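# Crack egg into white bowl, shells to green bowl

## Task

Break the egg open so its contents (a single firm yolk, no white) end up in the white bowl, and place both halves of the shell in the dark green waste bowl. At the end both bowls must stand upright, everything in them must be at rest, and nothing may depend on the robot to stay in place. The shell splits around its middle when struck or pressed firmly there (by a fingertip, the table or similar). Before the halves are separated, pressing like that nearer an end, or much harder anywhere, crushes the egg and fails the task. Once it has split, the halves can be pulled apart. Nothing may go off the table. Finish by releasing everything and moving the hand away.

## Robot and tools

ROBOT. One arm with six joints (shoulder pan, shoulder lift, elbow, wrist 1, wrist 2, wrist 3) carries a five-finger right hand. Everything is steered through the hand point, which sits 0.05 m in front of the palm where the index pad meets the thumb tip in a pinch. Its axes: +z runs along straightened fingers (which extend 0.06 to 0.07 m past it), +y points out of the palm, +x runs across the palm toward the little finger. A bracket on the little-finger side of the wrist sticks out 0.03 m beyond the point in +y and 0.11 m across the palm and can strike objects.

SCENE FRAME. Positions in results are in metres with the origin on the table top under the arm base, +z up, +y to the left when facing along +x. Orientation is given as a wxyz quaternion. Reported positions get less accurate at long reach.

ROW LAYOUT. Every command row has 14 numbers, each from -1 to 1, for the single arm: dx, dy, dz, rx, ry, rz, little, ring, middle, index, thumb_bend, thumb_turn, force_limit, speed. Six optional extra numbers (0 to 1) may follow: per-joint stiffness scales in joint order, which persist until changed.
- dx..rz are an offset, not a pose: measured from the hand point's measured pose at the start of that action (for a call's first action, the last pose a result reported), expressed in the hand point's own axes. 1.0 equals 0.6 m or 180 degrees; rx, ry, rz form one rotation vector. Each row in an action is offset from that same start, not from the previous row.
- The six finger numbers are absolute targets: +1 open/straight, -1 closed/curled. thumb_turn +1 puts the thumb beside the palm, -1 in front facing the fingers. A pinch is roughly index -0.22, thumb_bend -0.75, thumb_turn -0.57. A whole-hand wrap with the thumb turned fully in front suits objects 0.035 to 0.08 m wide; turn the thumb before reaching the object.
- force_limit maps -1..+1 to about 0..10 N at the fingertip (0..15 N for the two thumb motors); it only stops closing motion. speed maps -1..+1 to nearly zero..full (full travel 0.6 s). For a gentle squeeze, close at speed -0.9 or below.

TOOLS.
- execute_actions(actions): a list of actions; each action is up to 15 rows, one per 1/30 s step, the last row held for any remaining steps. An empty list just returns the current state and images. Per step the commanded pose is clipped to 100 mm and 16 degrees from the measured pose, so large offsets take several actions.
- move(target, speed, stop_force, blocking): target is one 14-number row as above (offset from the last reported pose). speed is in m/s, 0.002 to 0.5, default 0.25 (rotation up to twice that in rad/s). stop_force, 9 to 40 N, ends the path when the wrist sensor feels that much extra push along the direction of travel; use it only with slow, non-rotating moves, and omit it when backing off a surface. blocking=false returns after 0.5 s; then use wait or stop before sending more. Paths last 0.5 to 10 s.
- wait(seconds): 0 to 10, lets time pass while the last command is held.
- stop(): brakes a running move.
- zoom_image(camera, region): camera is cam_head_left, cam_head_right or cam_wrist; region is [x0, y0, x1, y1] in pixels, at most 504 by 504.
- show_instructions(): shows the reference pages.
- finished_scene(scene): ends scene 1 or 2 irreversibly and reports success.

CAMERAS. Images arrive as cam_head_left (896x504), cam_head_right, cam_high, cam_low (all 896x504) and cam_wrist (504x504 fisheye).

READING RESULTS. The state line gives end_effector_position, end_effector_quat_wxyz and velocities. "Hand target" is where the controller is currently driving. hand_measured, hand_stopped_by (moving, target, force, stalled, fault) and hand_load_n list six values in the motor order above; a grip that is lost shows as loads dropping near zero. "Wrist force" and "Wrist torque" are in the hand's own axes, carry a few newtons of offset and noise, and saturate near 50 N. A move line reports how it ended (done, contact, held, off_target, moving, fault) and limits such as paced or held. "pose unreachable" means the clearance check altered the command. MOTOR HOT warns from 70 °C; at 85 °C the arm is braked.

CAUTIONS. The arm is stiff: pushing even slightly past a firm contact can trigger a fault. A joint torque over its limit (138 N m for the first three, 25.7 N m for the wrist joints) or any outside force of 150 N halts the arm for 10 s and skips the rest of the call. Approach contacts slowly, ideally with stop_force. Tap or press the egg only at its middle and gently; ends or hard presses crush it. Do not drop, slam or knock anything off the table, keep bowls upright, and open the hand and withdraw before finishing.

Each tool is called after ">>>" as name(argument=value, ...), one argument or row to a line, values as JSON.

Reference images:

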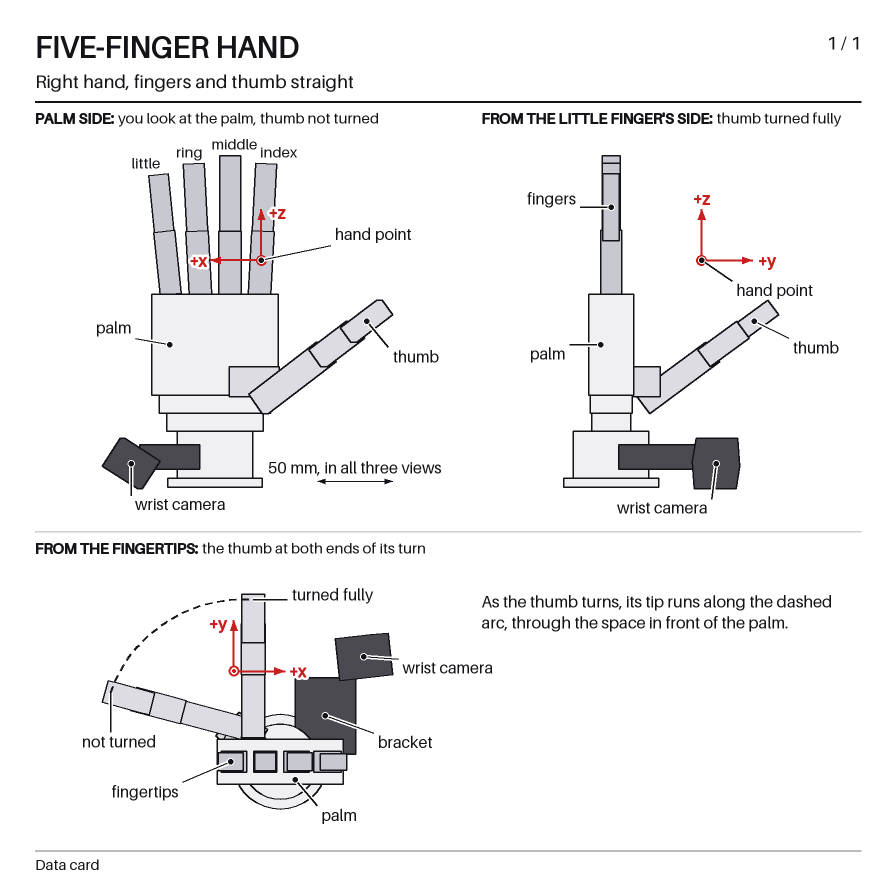

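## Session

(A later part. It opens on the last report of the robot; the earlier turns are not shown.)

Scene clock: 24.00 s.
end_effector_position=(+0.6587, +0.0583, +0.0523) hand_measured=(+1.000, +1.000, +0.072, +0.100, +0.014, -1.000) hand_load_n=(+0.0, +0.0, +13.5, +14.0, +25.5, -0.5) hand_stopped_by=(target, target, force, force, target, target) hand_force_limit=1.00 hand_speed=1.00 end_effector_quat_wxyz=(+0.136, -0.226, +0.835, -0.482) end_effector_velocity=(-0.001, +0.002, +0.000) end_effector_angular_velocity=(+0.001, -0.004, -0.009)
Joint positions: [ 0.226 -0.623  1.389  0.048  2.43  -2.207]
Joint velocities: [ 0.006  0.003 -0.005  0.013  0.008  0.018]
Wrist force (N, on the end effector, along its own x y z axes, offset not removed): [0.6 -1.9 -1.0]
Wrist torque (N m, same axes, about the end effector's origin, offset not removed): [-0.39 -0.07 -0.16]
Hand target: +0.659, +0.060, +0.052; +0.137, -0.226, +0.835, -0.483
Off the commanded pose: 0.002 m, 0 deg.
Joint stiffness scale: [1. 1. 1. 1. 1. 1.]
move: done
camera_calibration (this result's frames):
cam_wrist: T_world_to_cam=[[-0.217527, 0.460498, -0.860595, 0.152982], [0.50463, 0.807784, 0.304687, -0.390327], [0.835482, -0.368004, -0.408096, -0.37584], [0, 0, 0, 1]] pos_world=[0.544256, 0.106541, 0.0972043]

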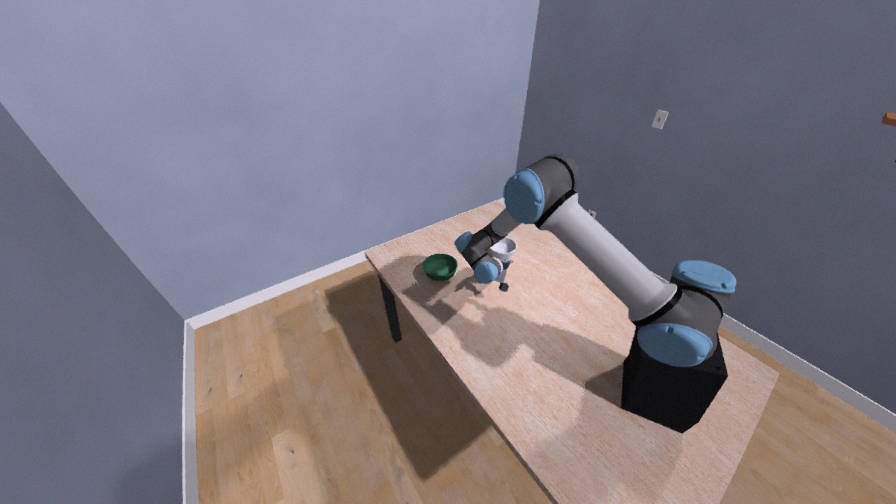

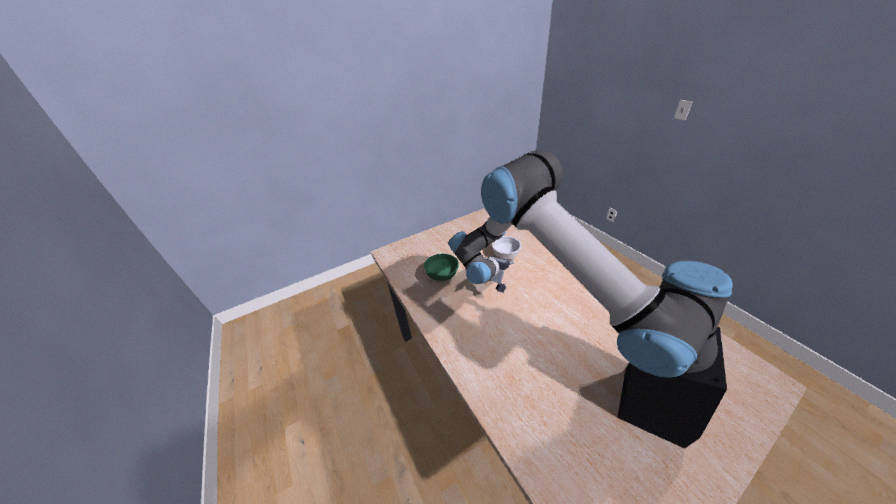

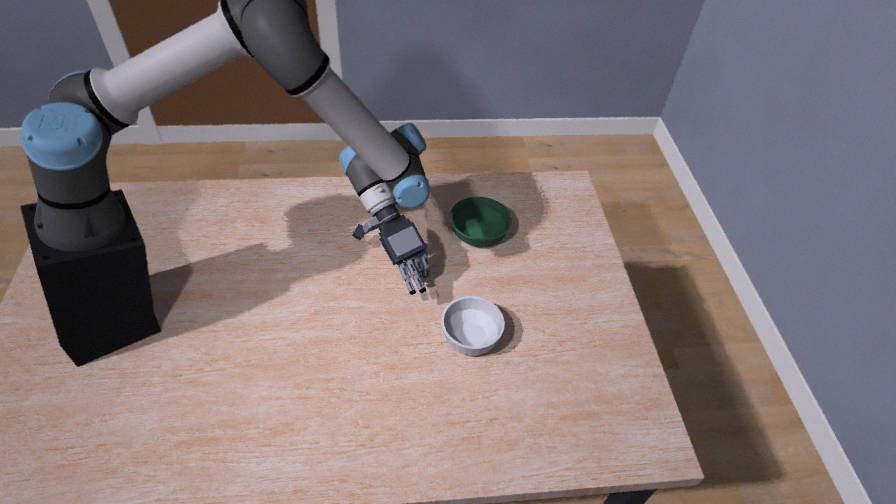

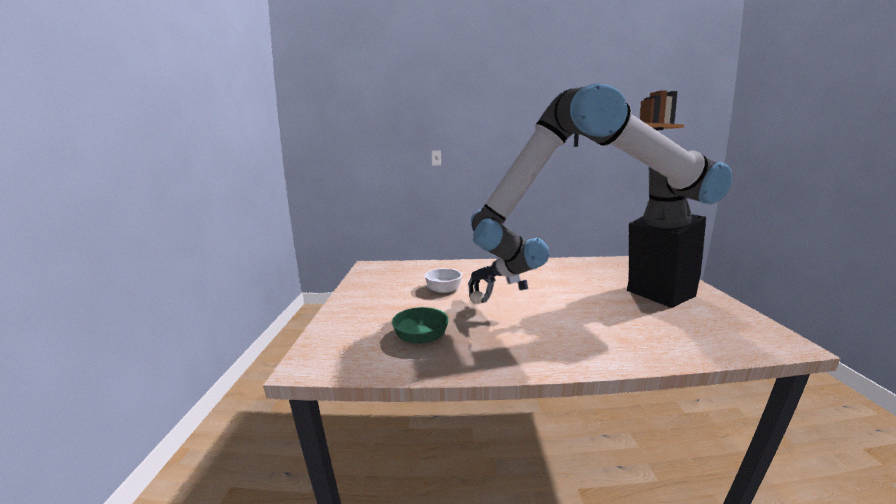

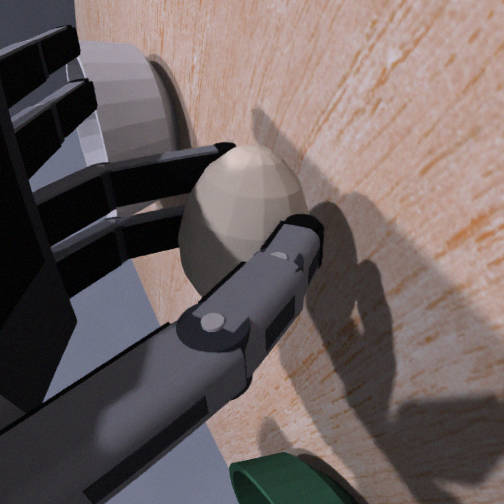

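>>> move(
  target=[0,0.025,0.0145,0,0,0,1,1,-0.03,0.0,0,-1,1,1],
  speed=0.05,
)

>>> move(
  target=[0,0.026,0.015,0,0,0,1,1,-0.03,0.0,0,-1,1,1],
  speed=0.008,
  stop_force=28,
)

Scene clock: 24.97 s.
end_effector_position=(+0.6574, +0.0571, +0.0352) hand_measured=(+1.000, +1.000, +0.072, +0.100, +0.014, -1.000) hand_load_n=(+0.0, +0.0, +13.5, +14.0, +25.5, -0.5) hand_stopped_by=(target, target, force, force, target, target) hand_force_limit=1.00 hand_speed=1.00 end_effector_quat_wxyz=(+0.134, -0.227, +0.835, -0.482) end_effector_velocity=(+0.003, +0.001, -0.000) end_effector_angular_velocity=(+0.003, -0.007, +0.000)
Joint positions: [ 0.227 -0.589  1.374  0.034  2.431 -2.205]
Joint velocities: [-0.     0.002 -0.006 -0.003 -0.002  0.002]
Wrist force (N, on the end effector, along its own x y z axes, offset not removed): [-0.7 -2.0 1.0]
Wrist torque (N m, same axes, about the end effector's origin, offset not removed): [-0.56 -0.08 -0.12]
Hand target: +0.659, +0.058, +0.035; +0.136, -0.226, +0.835, -0.482
Off the commanded pose: 0.002 m, 0 deg.
Joint stiffness scale: [1. 1. 1. 1. 1. 1.]
move: done
camera_calibration (this result's frames):
cam_wrist: T_world_to_cam=[[-0.219754, 0.460541, -0.860006, 0.14005], [0.506557, 0.807265, 0.302859, -0.384652], [0.833732, -0.369088, -0.410689, -0.380846], [0, 0, 0, 1]] pos_world=[0.543148, 0.105452, 0.0805294]

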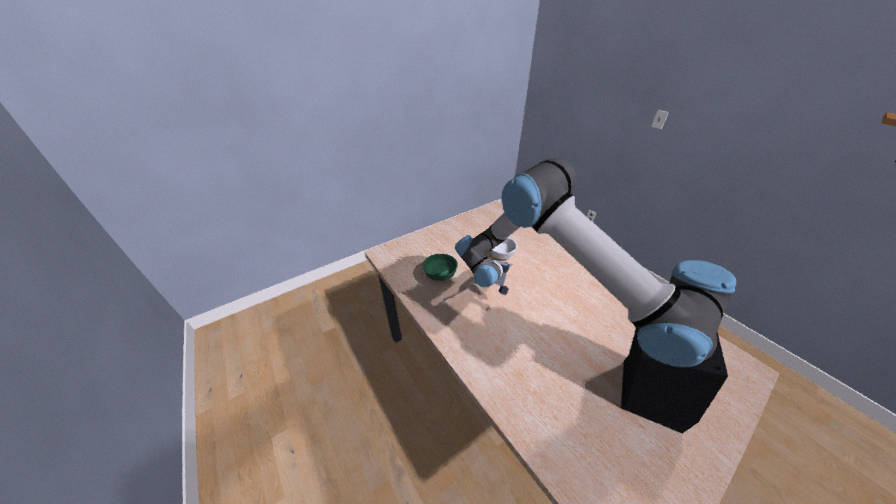

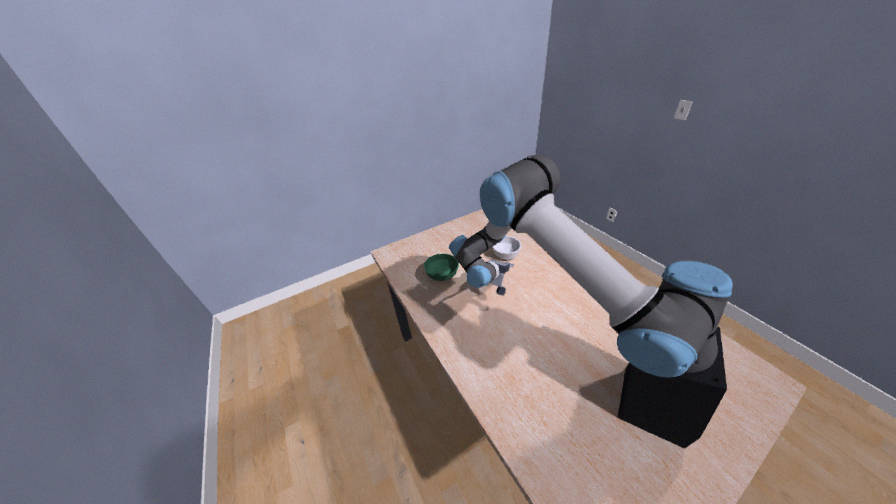

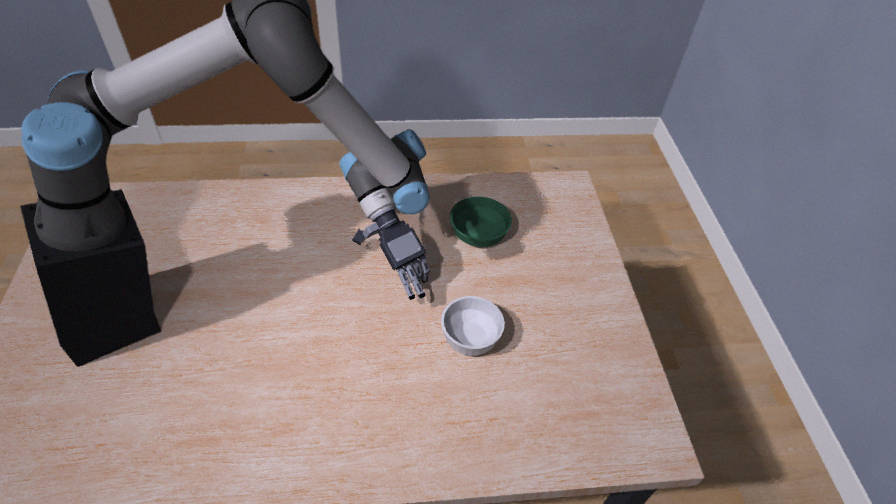

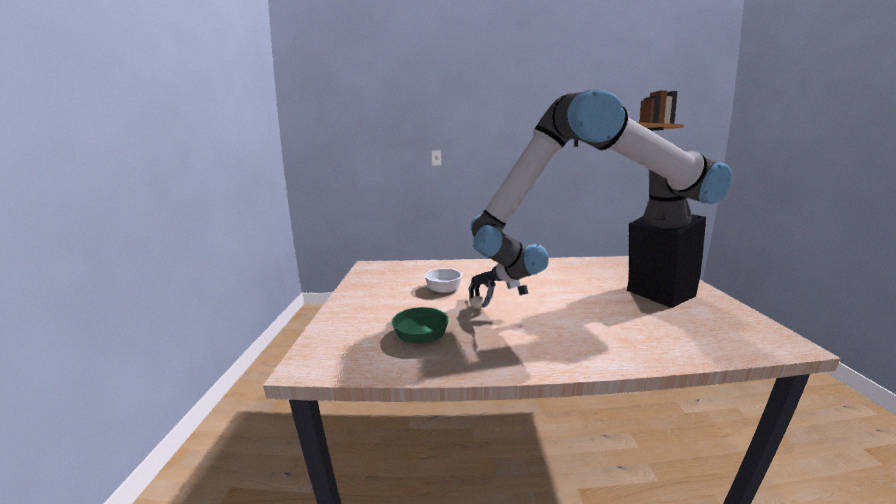

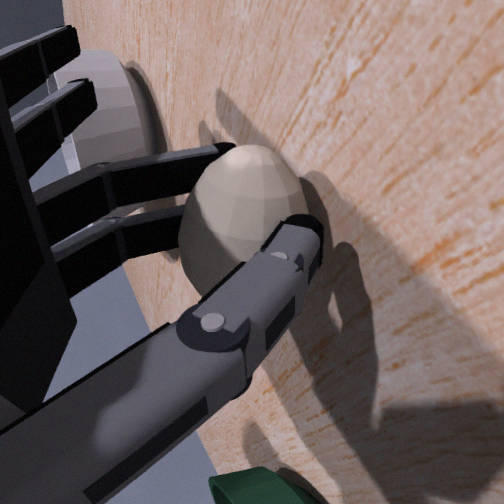

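Scene clock: 27.50 s.
end_effector_position=(+0.6623, +0.0556, +0.0295) hand_measured=(+1.000, +1.000, +0.072, +0.100, +0.014, -1.000) hand_load_n=(+0.0, +0.0, +14.5, +14.0, +24.0, -3.0) hand_stopped_by=(target, target, force, force, target, target) hand_force_limit=1.00 hand_speed=1.00 end_effector_quat_wxyz=(+0.138, -0.222, +0.834, -0.486) end_effector_velocity=(+0.000, -0.000, +0.001) end_effector_angular_velocity=(-0.001, +0.001, -0.001)
Joint positions: [ 0.227 -0.571  1.355  0.025  2.44  -2.203]
Joint velocities: [-0.    -0.001 -0.     0.002  0.001 -0.   ]
Wrist force (N, on the end effector, along its own x y z axes, offset not removed): [2.4 -12.6 -8.1]
Wrist torque (N m, same axes, about the end effector's origin, offset not removed): [-0.58 0.11 -0.29]
Hand target: +0.662, +0.056, +0.029; +0.137, -0.223, +0.834, -0.486
Off the commanded pose: 0.013 m, 1 deg.
Joint stiffness scale: [1. 1. 1. 1. 1. 1.]
move: contact
camera_calibration (this result's frames):
cam_wrist: T_world_to_cam=[[-0.206989, 0.456903, -0.865098, 0.128824], [0.506757, 0.806453, 0.30468, -0.384311], [0.836871, -0.37533, -0.398466, -0.389887], [0, 0, 0, 1]] pos_world=[0.547702, 0.104733, 0.0731808]

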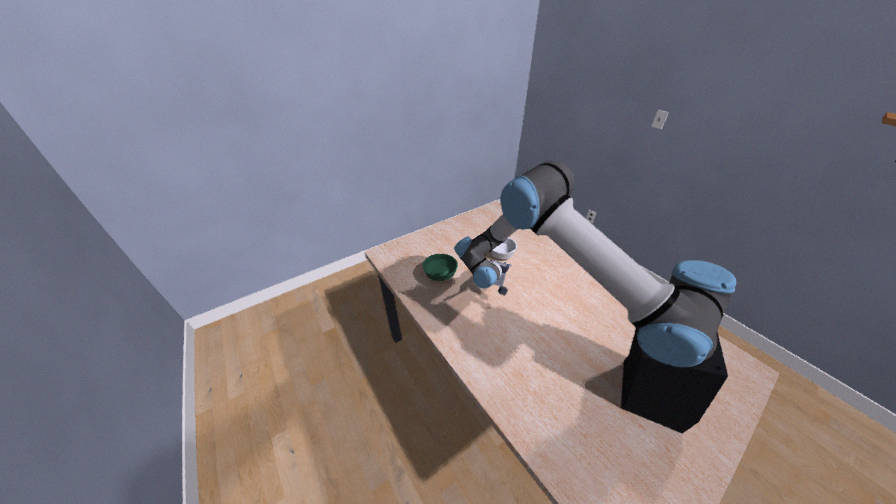

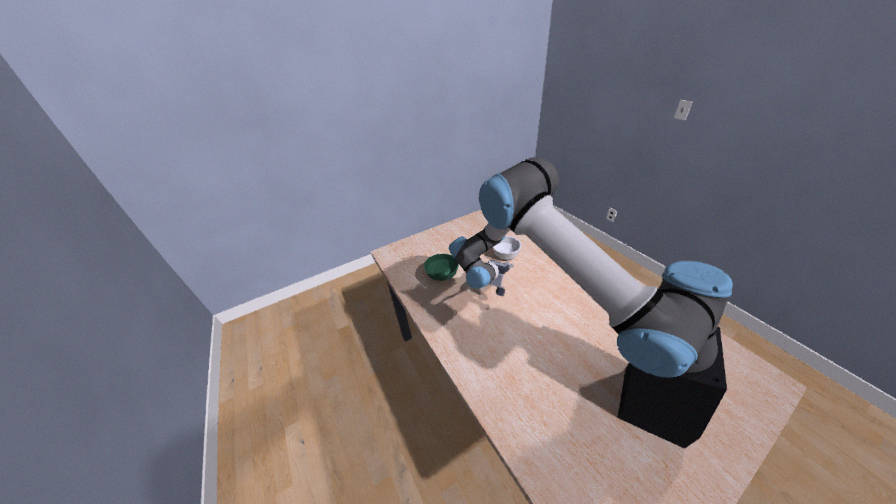

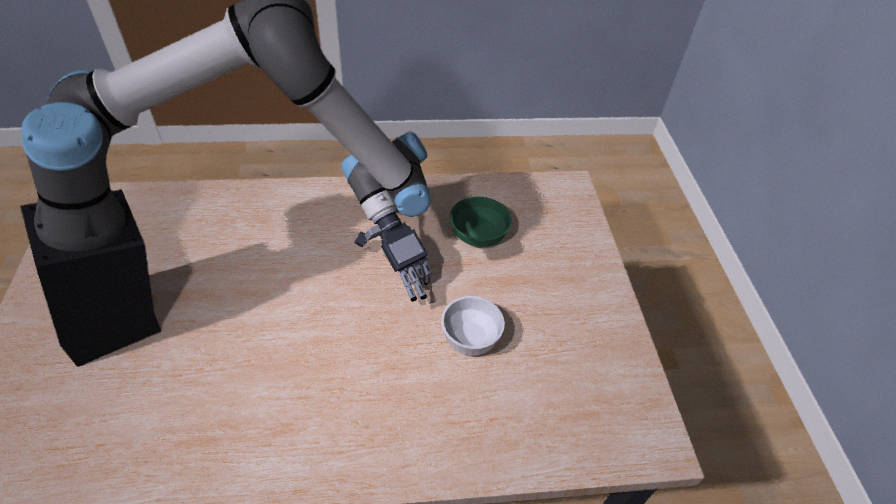

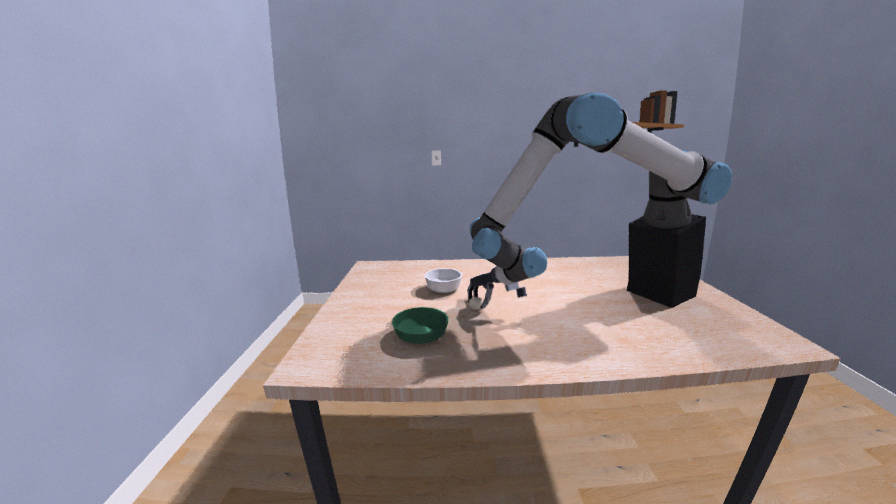

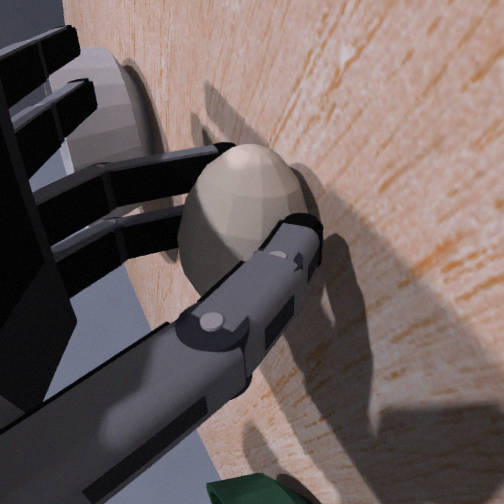

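>>> move(
  target=[0,0.03,0.0173,0,0,0,1,1,-0.03,0.0,0,-1,1,1],
  speed=0.01,
  stop_force=25,
)

Scene clock: 31.50 s.
end_effector_position=(+0.6675, +0.0545, +0.0296) hand_measured=(+1.000, +1.000, +0.072, +0.100, +0.014, -1.000) hand_load_n=(+0.0, +0.0, +14.5, +14.0, +24.0, -3.0) hand_stopped_by=(target, target, force, force, target, target) hand_force_limit=1.00 hand_speed=1.00 end_effector_quat_wxyz=(+0.141, -0.217, +0.832, -0.490) end_effector_velocity=(-0.001, +0.000, -0.000) end_effector_angular_velocity=(+0.001, +0.003, +0.001)
Joint positions: [ 0.227 -0.564  1.342  0.021  2.449 -2.202]
Joint velocities: [-0.    -0.001  0.001  0.002 -0.002 -0.001]
Wrist force (N, on the end effector, along its own x y z axes, offset not removed): [3.7 -11.4 -8.7]
Wrist torque (N m, same axes, about the end effector's origin, offset not removed): [-0.30 -0.02 -0.12]
Hand target: +0.667, +0.055, +0.029; +0.141, -0.218, +0.832, -0.489
Off the commanded pose: 0.021 m, 1 deg.
Joint stiffness scale: [1. 1. 1. 1. 1. 1.]
move: contact
camera_calibration (this result's frames):
cam_wrist: T_world_to_cam=[[-0.193788, 0.453154, -0.870114, 0.122029], [0.506376, 0.805848, 0.306907, -0.38585], [0.840256, -0.38113, -0.38563, -0.397014], [0, 0, 0, 1]] pos_world=[0.552626, 0.104324, 0.0714989]

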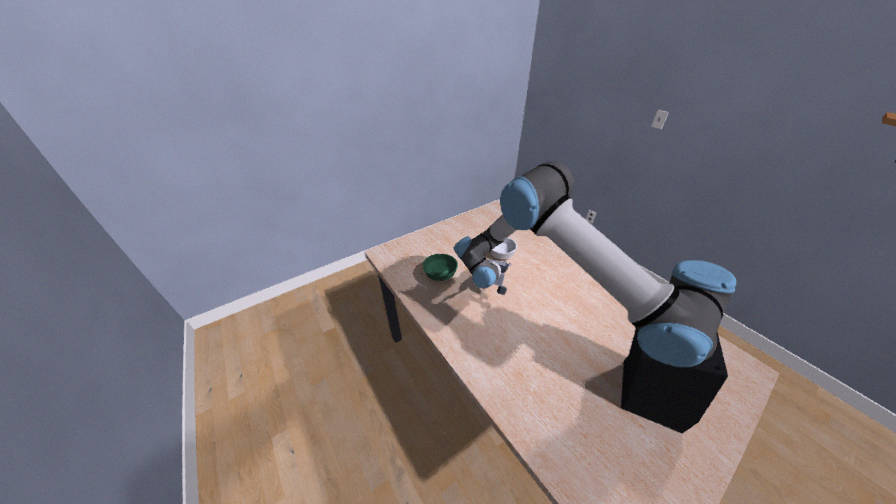

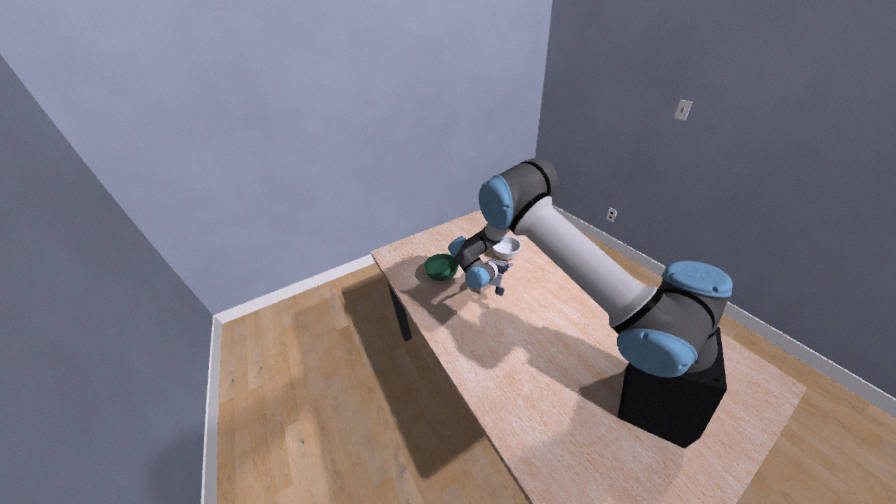

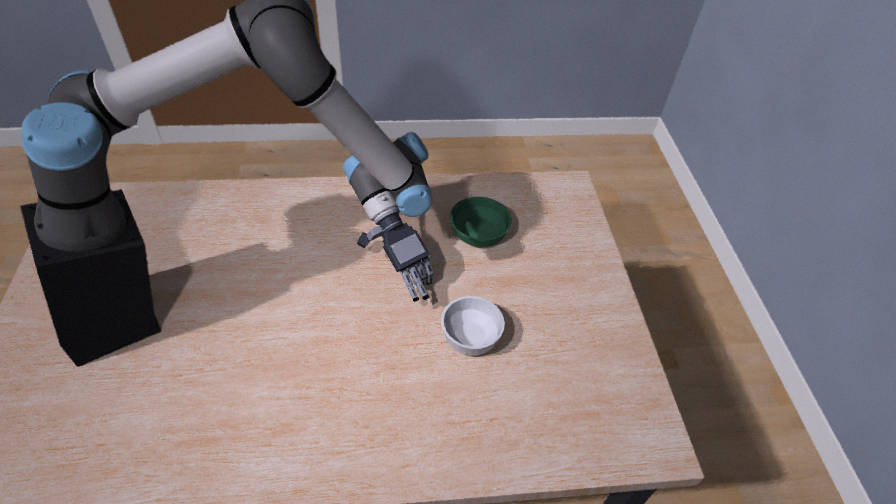

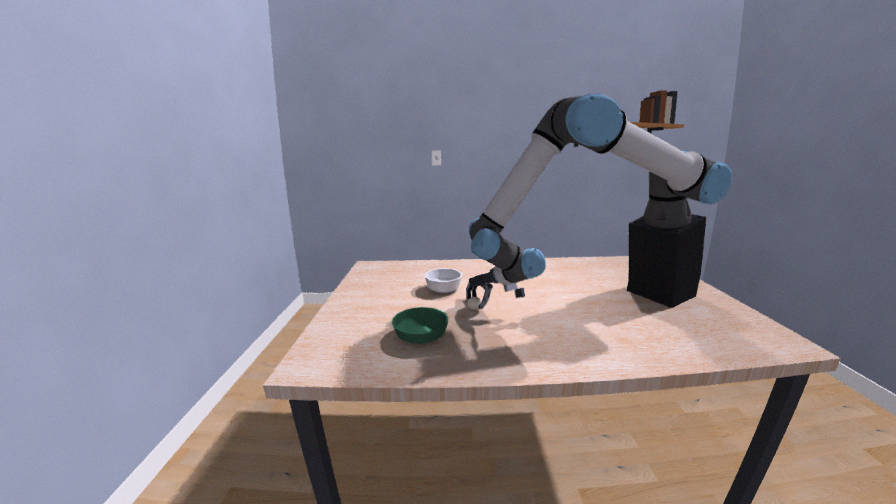

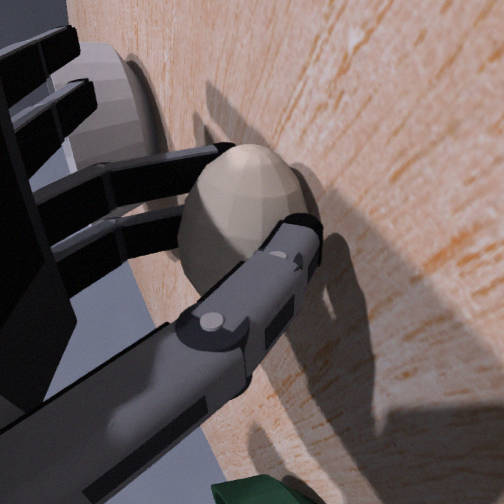

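>>> move(
  target=[0,0.04,0.023,0,0,0,1,1,-0.03,0.0,0,-1,1,1],
  speed=0.012,
  stop_force=35,
)

Scene clock: 33.70 s.
end_effector_position=(+0.6771, +0.0530, +0.0293) hand_measured=(+1.000, +1.000, +0.072, +0.100, +0.014, -1.000) hand_load_n=(+0.0, +0.0, +17.5, +8.5, +19.5, -1.0) hand_stopped_by=(target, target, force, force, target, target) hand_force_limit=1.00 hand_speed=1.00 end_effector_quat_wxyz=(+0.148, -0.209, +0.829, -0.497) end_effector_velocity=(+0.001, +0.000, +0.003) end_effector_angular_velocity=(-0.001, -0.002, +0.000)
Joint positions: [ 0.228 -0.55   1.316  0.013  2.465 -2.2  ]
Joint velocities: [ 0.    -0.004  0.     0.001  0.001 -0.001]
Wrist force (N, on the end effector, along its own x y z axes, offset not removed): [5.8 -18.7 -12.3]
Wrist torque (N m, same axes, about the end effector's origin, offset not removed): [-0.34 0.11 -0.35]
Hand target: +0.676, +0.053, +0.028; +0.148, -0.210, +0.829, -0.496
Off the commanded pose: 0.029 m, 2 deg.
Joint stiffness scale: [1. 1. 1. 1. 1. 1.]
move: contact
camera_calibration (this result's frames):
cam_wrist: T_world_to_cam=[[-0.169907, 0.446043, -0.878736, 0.10868], [0.505144, 0.805062, 0.310974, -0.388682], [0.846145, -0.391052, -0.362102, -0.409878], [0, 0, 0, 1]] pos_world=[0.561622, 0.104154, 0.0679536]

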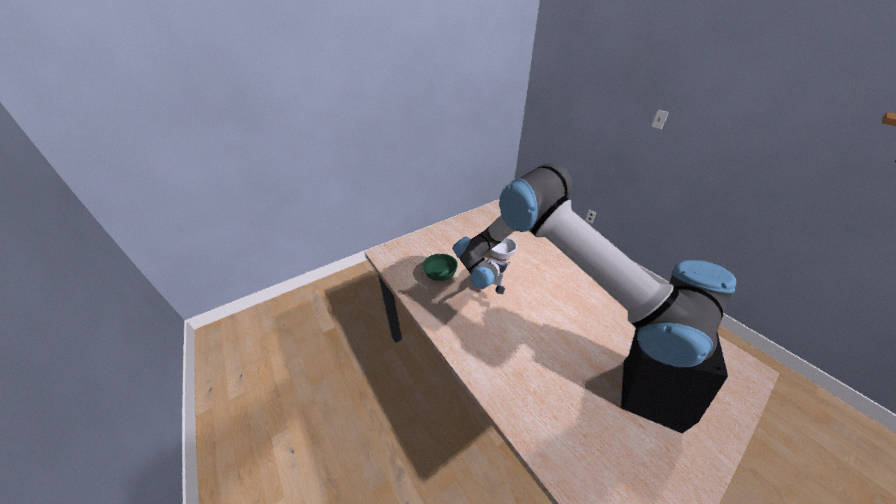

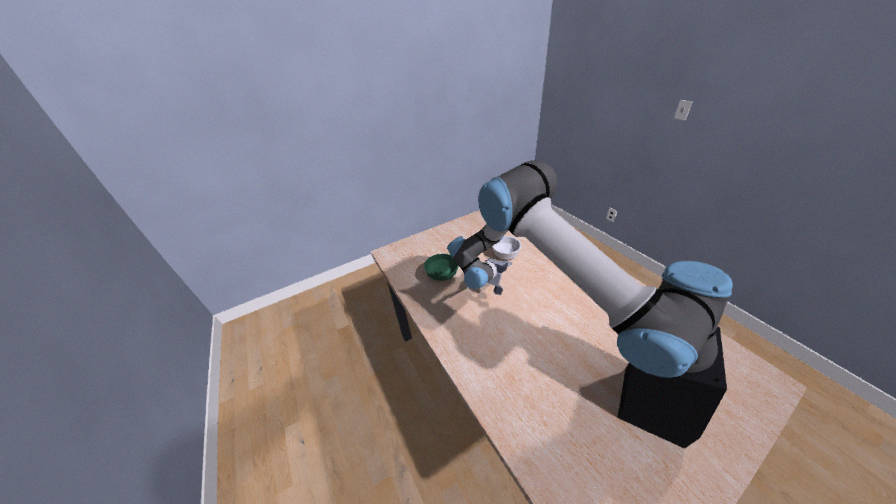

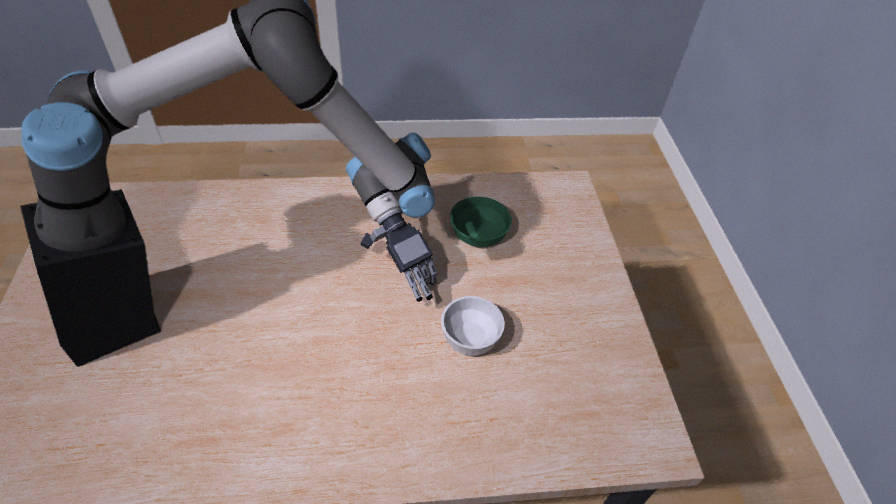

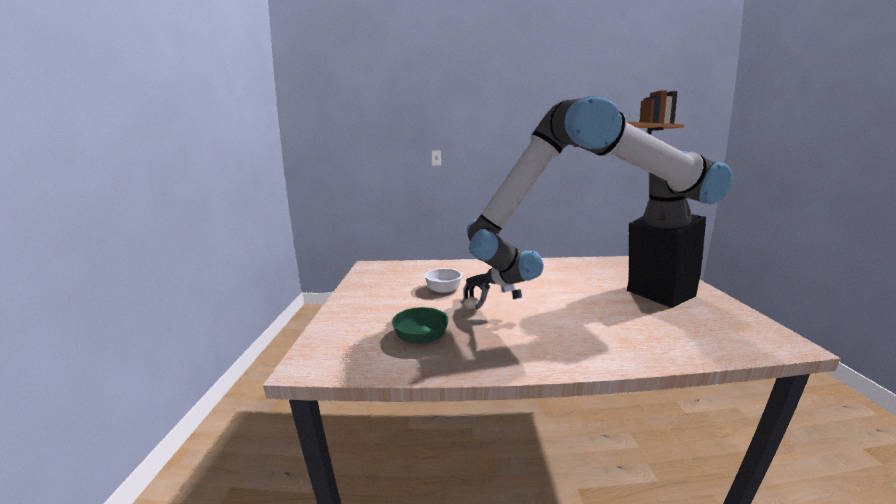

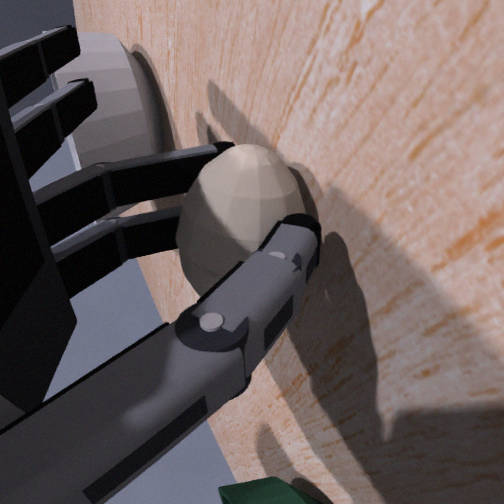

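Loads changed; look closely.

>>> zoom_image(
  camera="cam_wrist",
  region=[150, 120, 350, 320],
)

>>> zoom_image(
  camera="cam_low",
  region=[445, 270, 505, 320],
)

Region (150, 120, 350, 320) of cam_wrist's 504x504 image, scaled by 2.520, with more detail than that image has.

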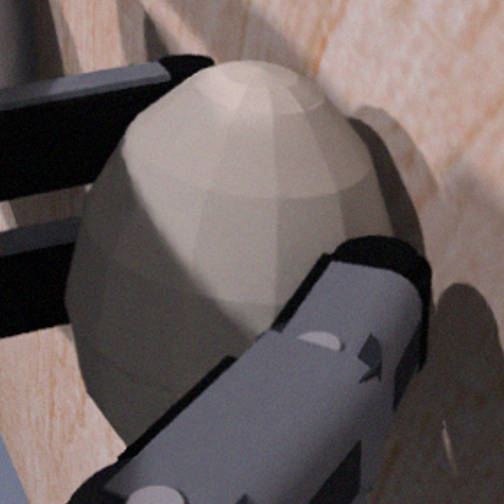

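Region (445, 270, 505, 320) of cam_low's 896x504 image, scaled by 8.400, with more detail than that image has.

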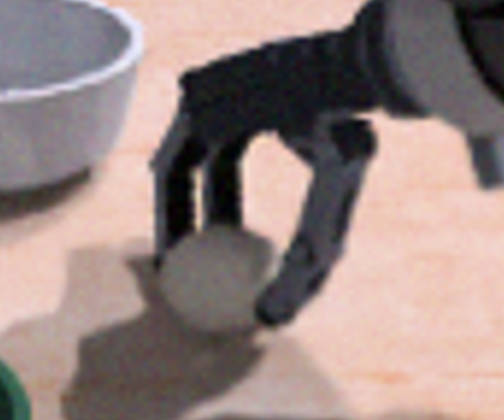

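>>> move(
  target=[0,-0.05,-0.029,0,0,0,1,1,-0.03,0.0,0,-1,1,1],
  speed=0.05,
)

>>> zoom_image(
  camera="cam_wrist",
  region=[150, 120, 350, 320],
)

Scene clock: 35.07 s.
end_effector_position=(+0.6763, +0.0552, +0.0632) hand_measured=(+1.000, +1.000, +0.072, +0.100, +0.014, -1.000) hand_load_n=(+0.0, +0.0, +16.0, +8.0, +22.0, +2.5) hand_stopped_by=(target, target, force, force, target, target) hand_force_limit=1.00 hand_speed=1.00 end_effector_quat_wxyz=(+0.150, -0.209, +0.829, -0.497) end_effector_velocity=(-0.004, -0.000, -0.001) end_effector_angular_velocity=(-0.000, +0.010, +0.001)
Joint positions: [ 0.228 -0.619  1.356  0.038  2.464 -2.202]
Joint velocities: [-0.    -0.002  0.006  0.005 -0.002 -0.001]
Wrist force (N, on the end effector, along its own x y z axes, offset not removed): [1.7 -0.2 -2.7]
Wrist torque (N m, same axes, about the end effector's origin, offset not removed): [-0.04 -0.38 0.14]
Hand target: +0.675, +0.054, +0.064; +0.148, -0.209, +0.829, -0.497
Off the commanded pose: 0.002 m, 0 deg.
Joint stiffness scale: [1. 1. 1. 1. 1. 1.]
move: done
camera_calibration (this result's frames):
cam_wrist: T_world_to_cam=[[-0.168425, 0.44589, -0.879099, 0.136417], [0.503305, 0.805721, 0.312245, -0.399394], [0.847536, -0.389865, -0.360123, -0.397214], [0, 0, 0, 1]] pos_world=[0.560646, 0.106114, 0.101587]

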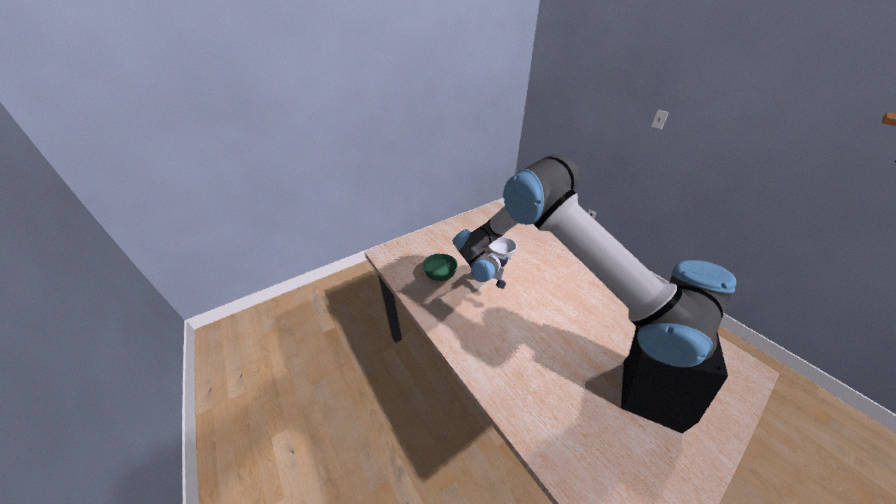

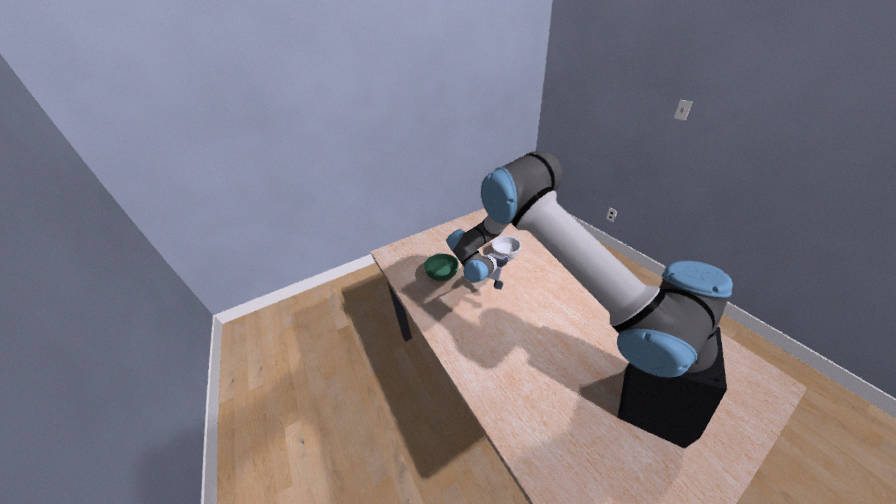

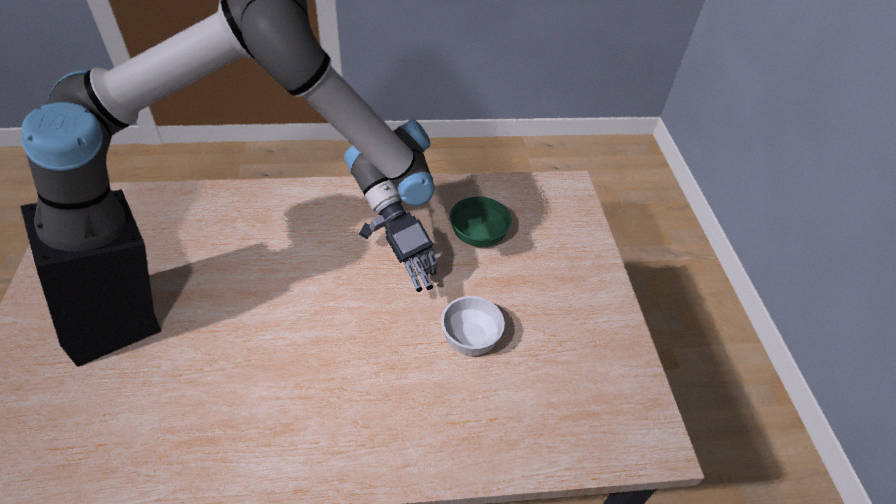

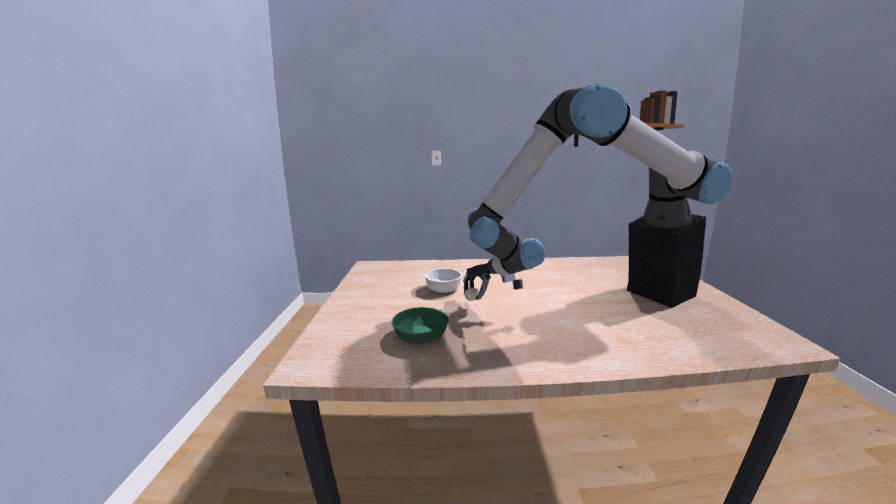

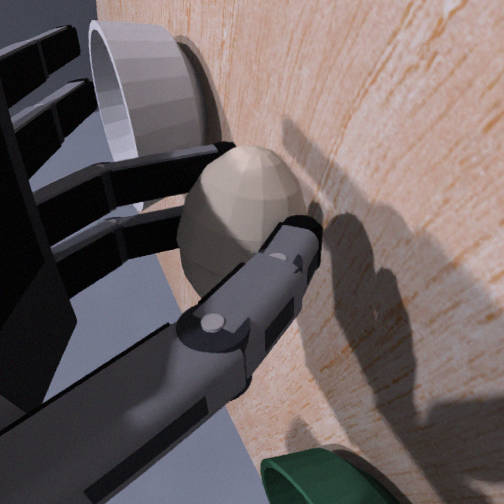

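Region (150, 120, 350, 320) of cam_wrist's 504x504 image, scaled by 2.520, with more detail than that image has.

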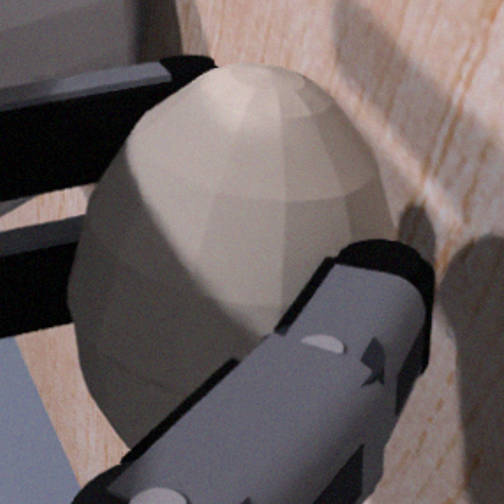

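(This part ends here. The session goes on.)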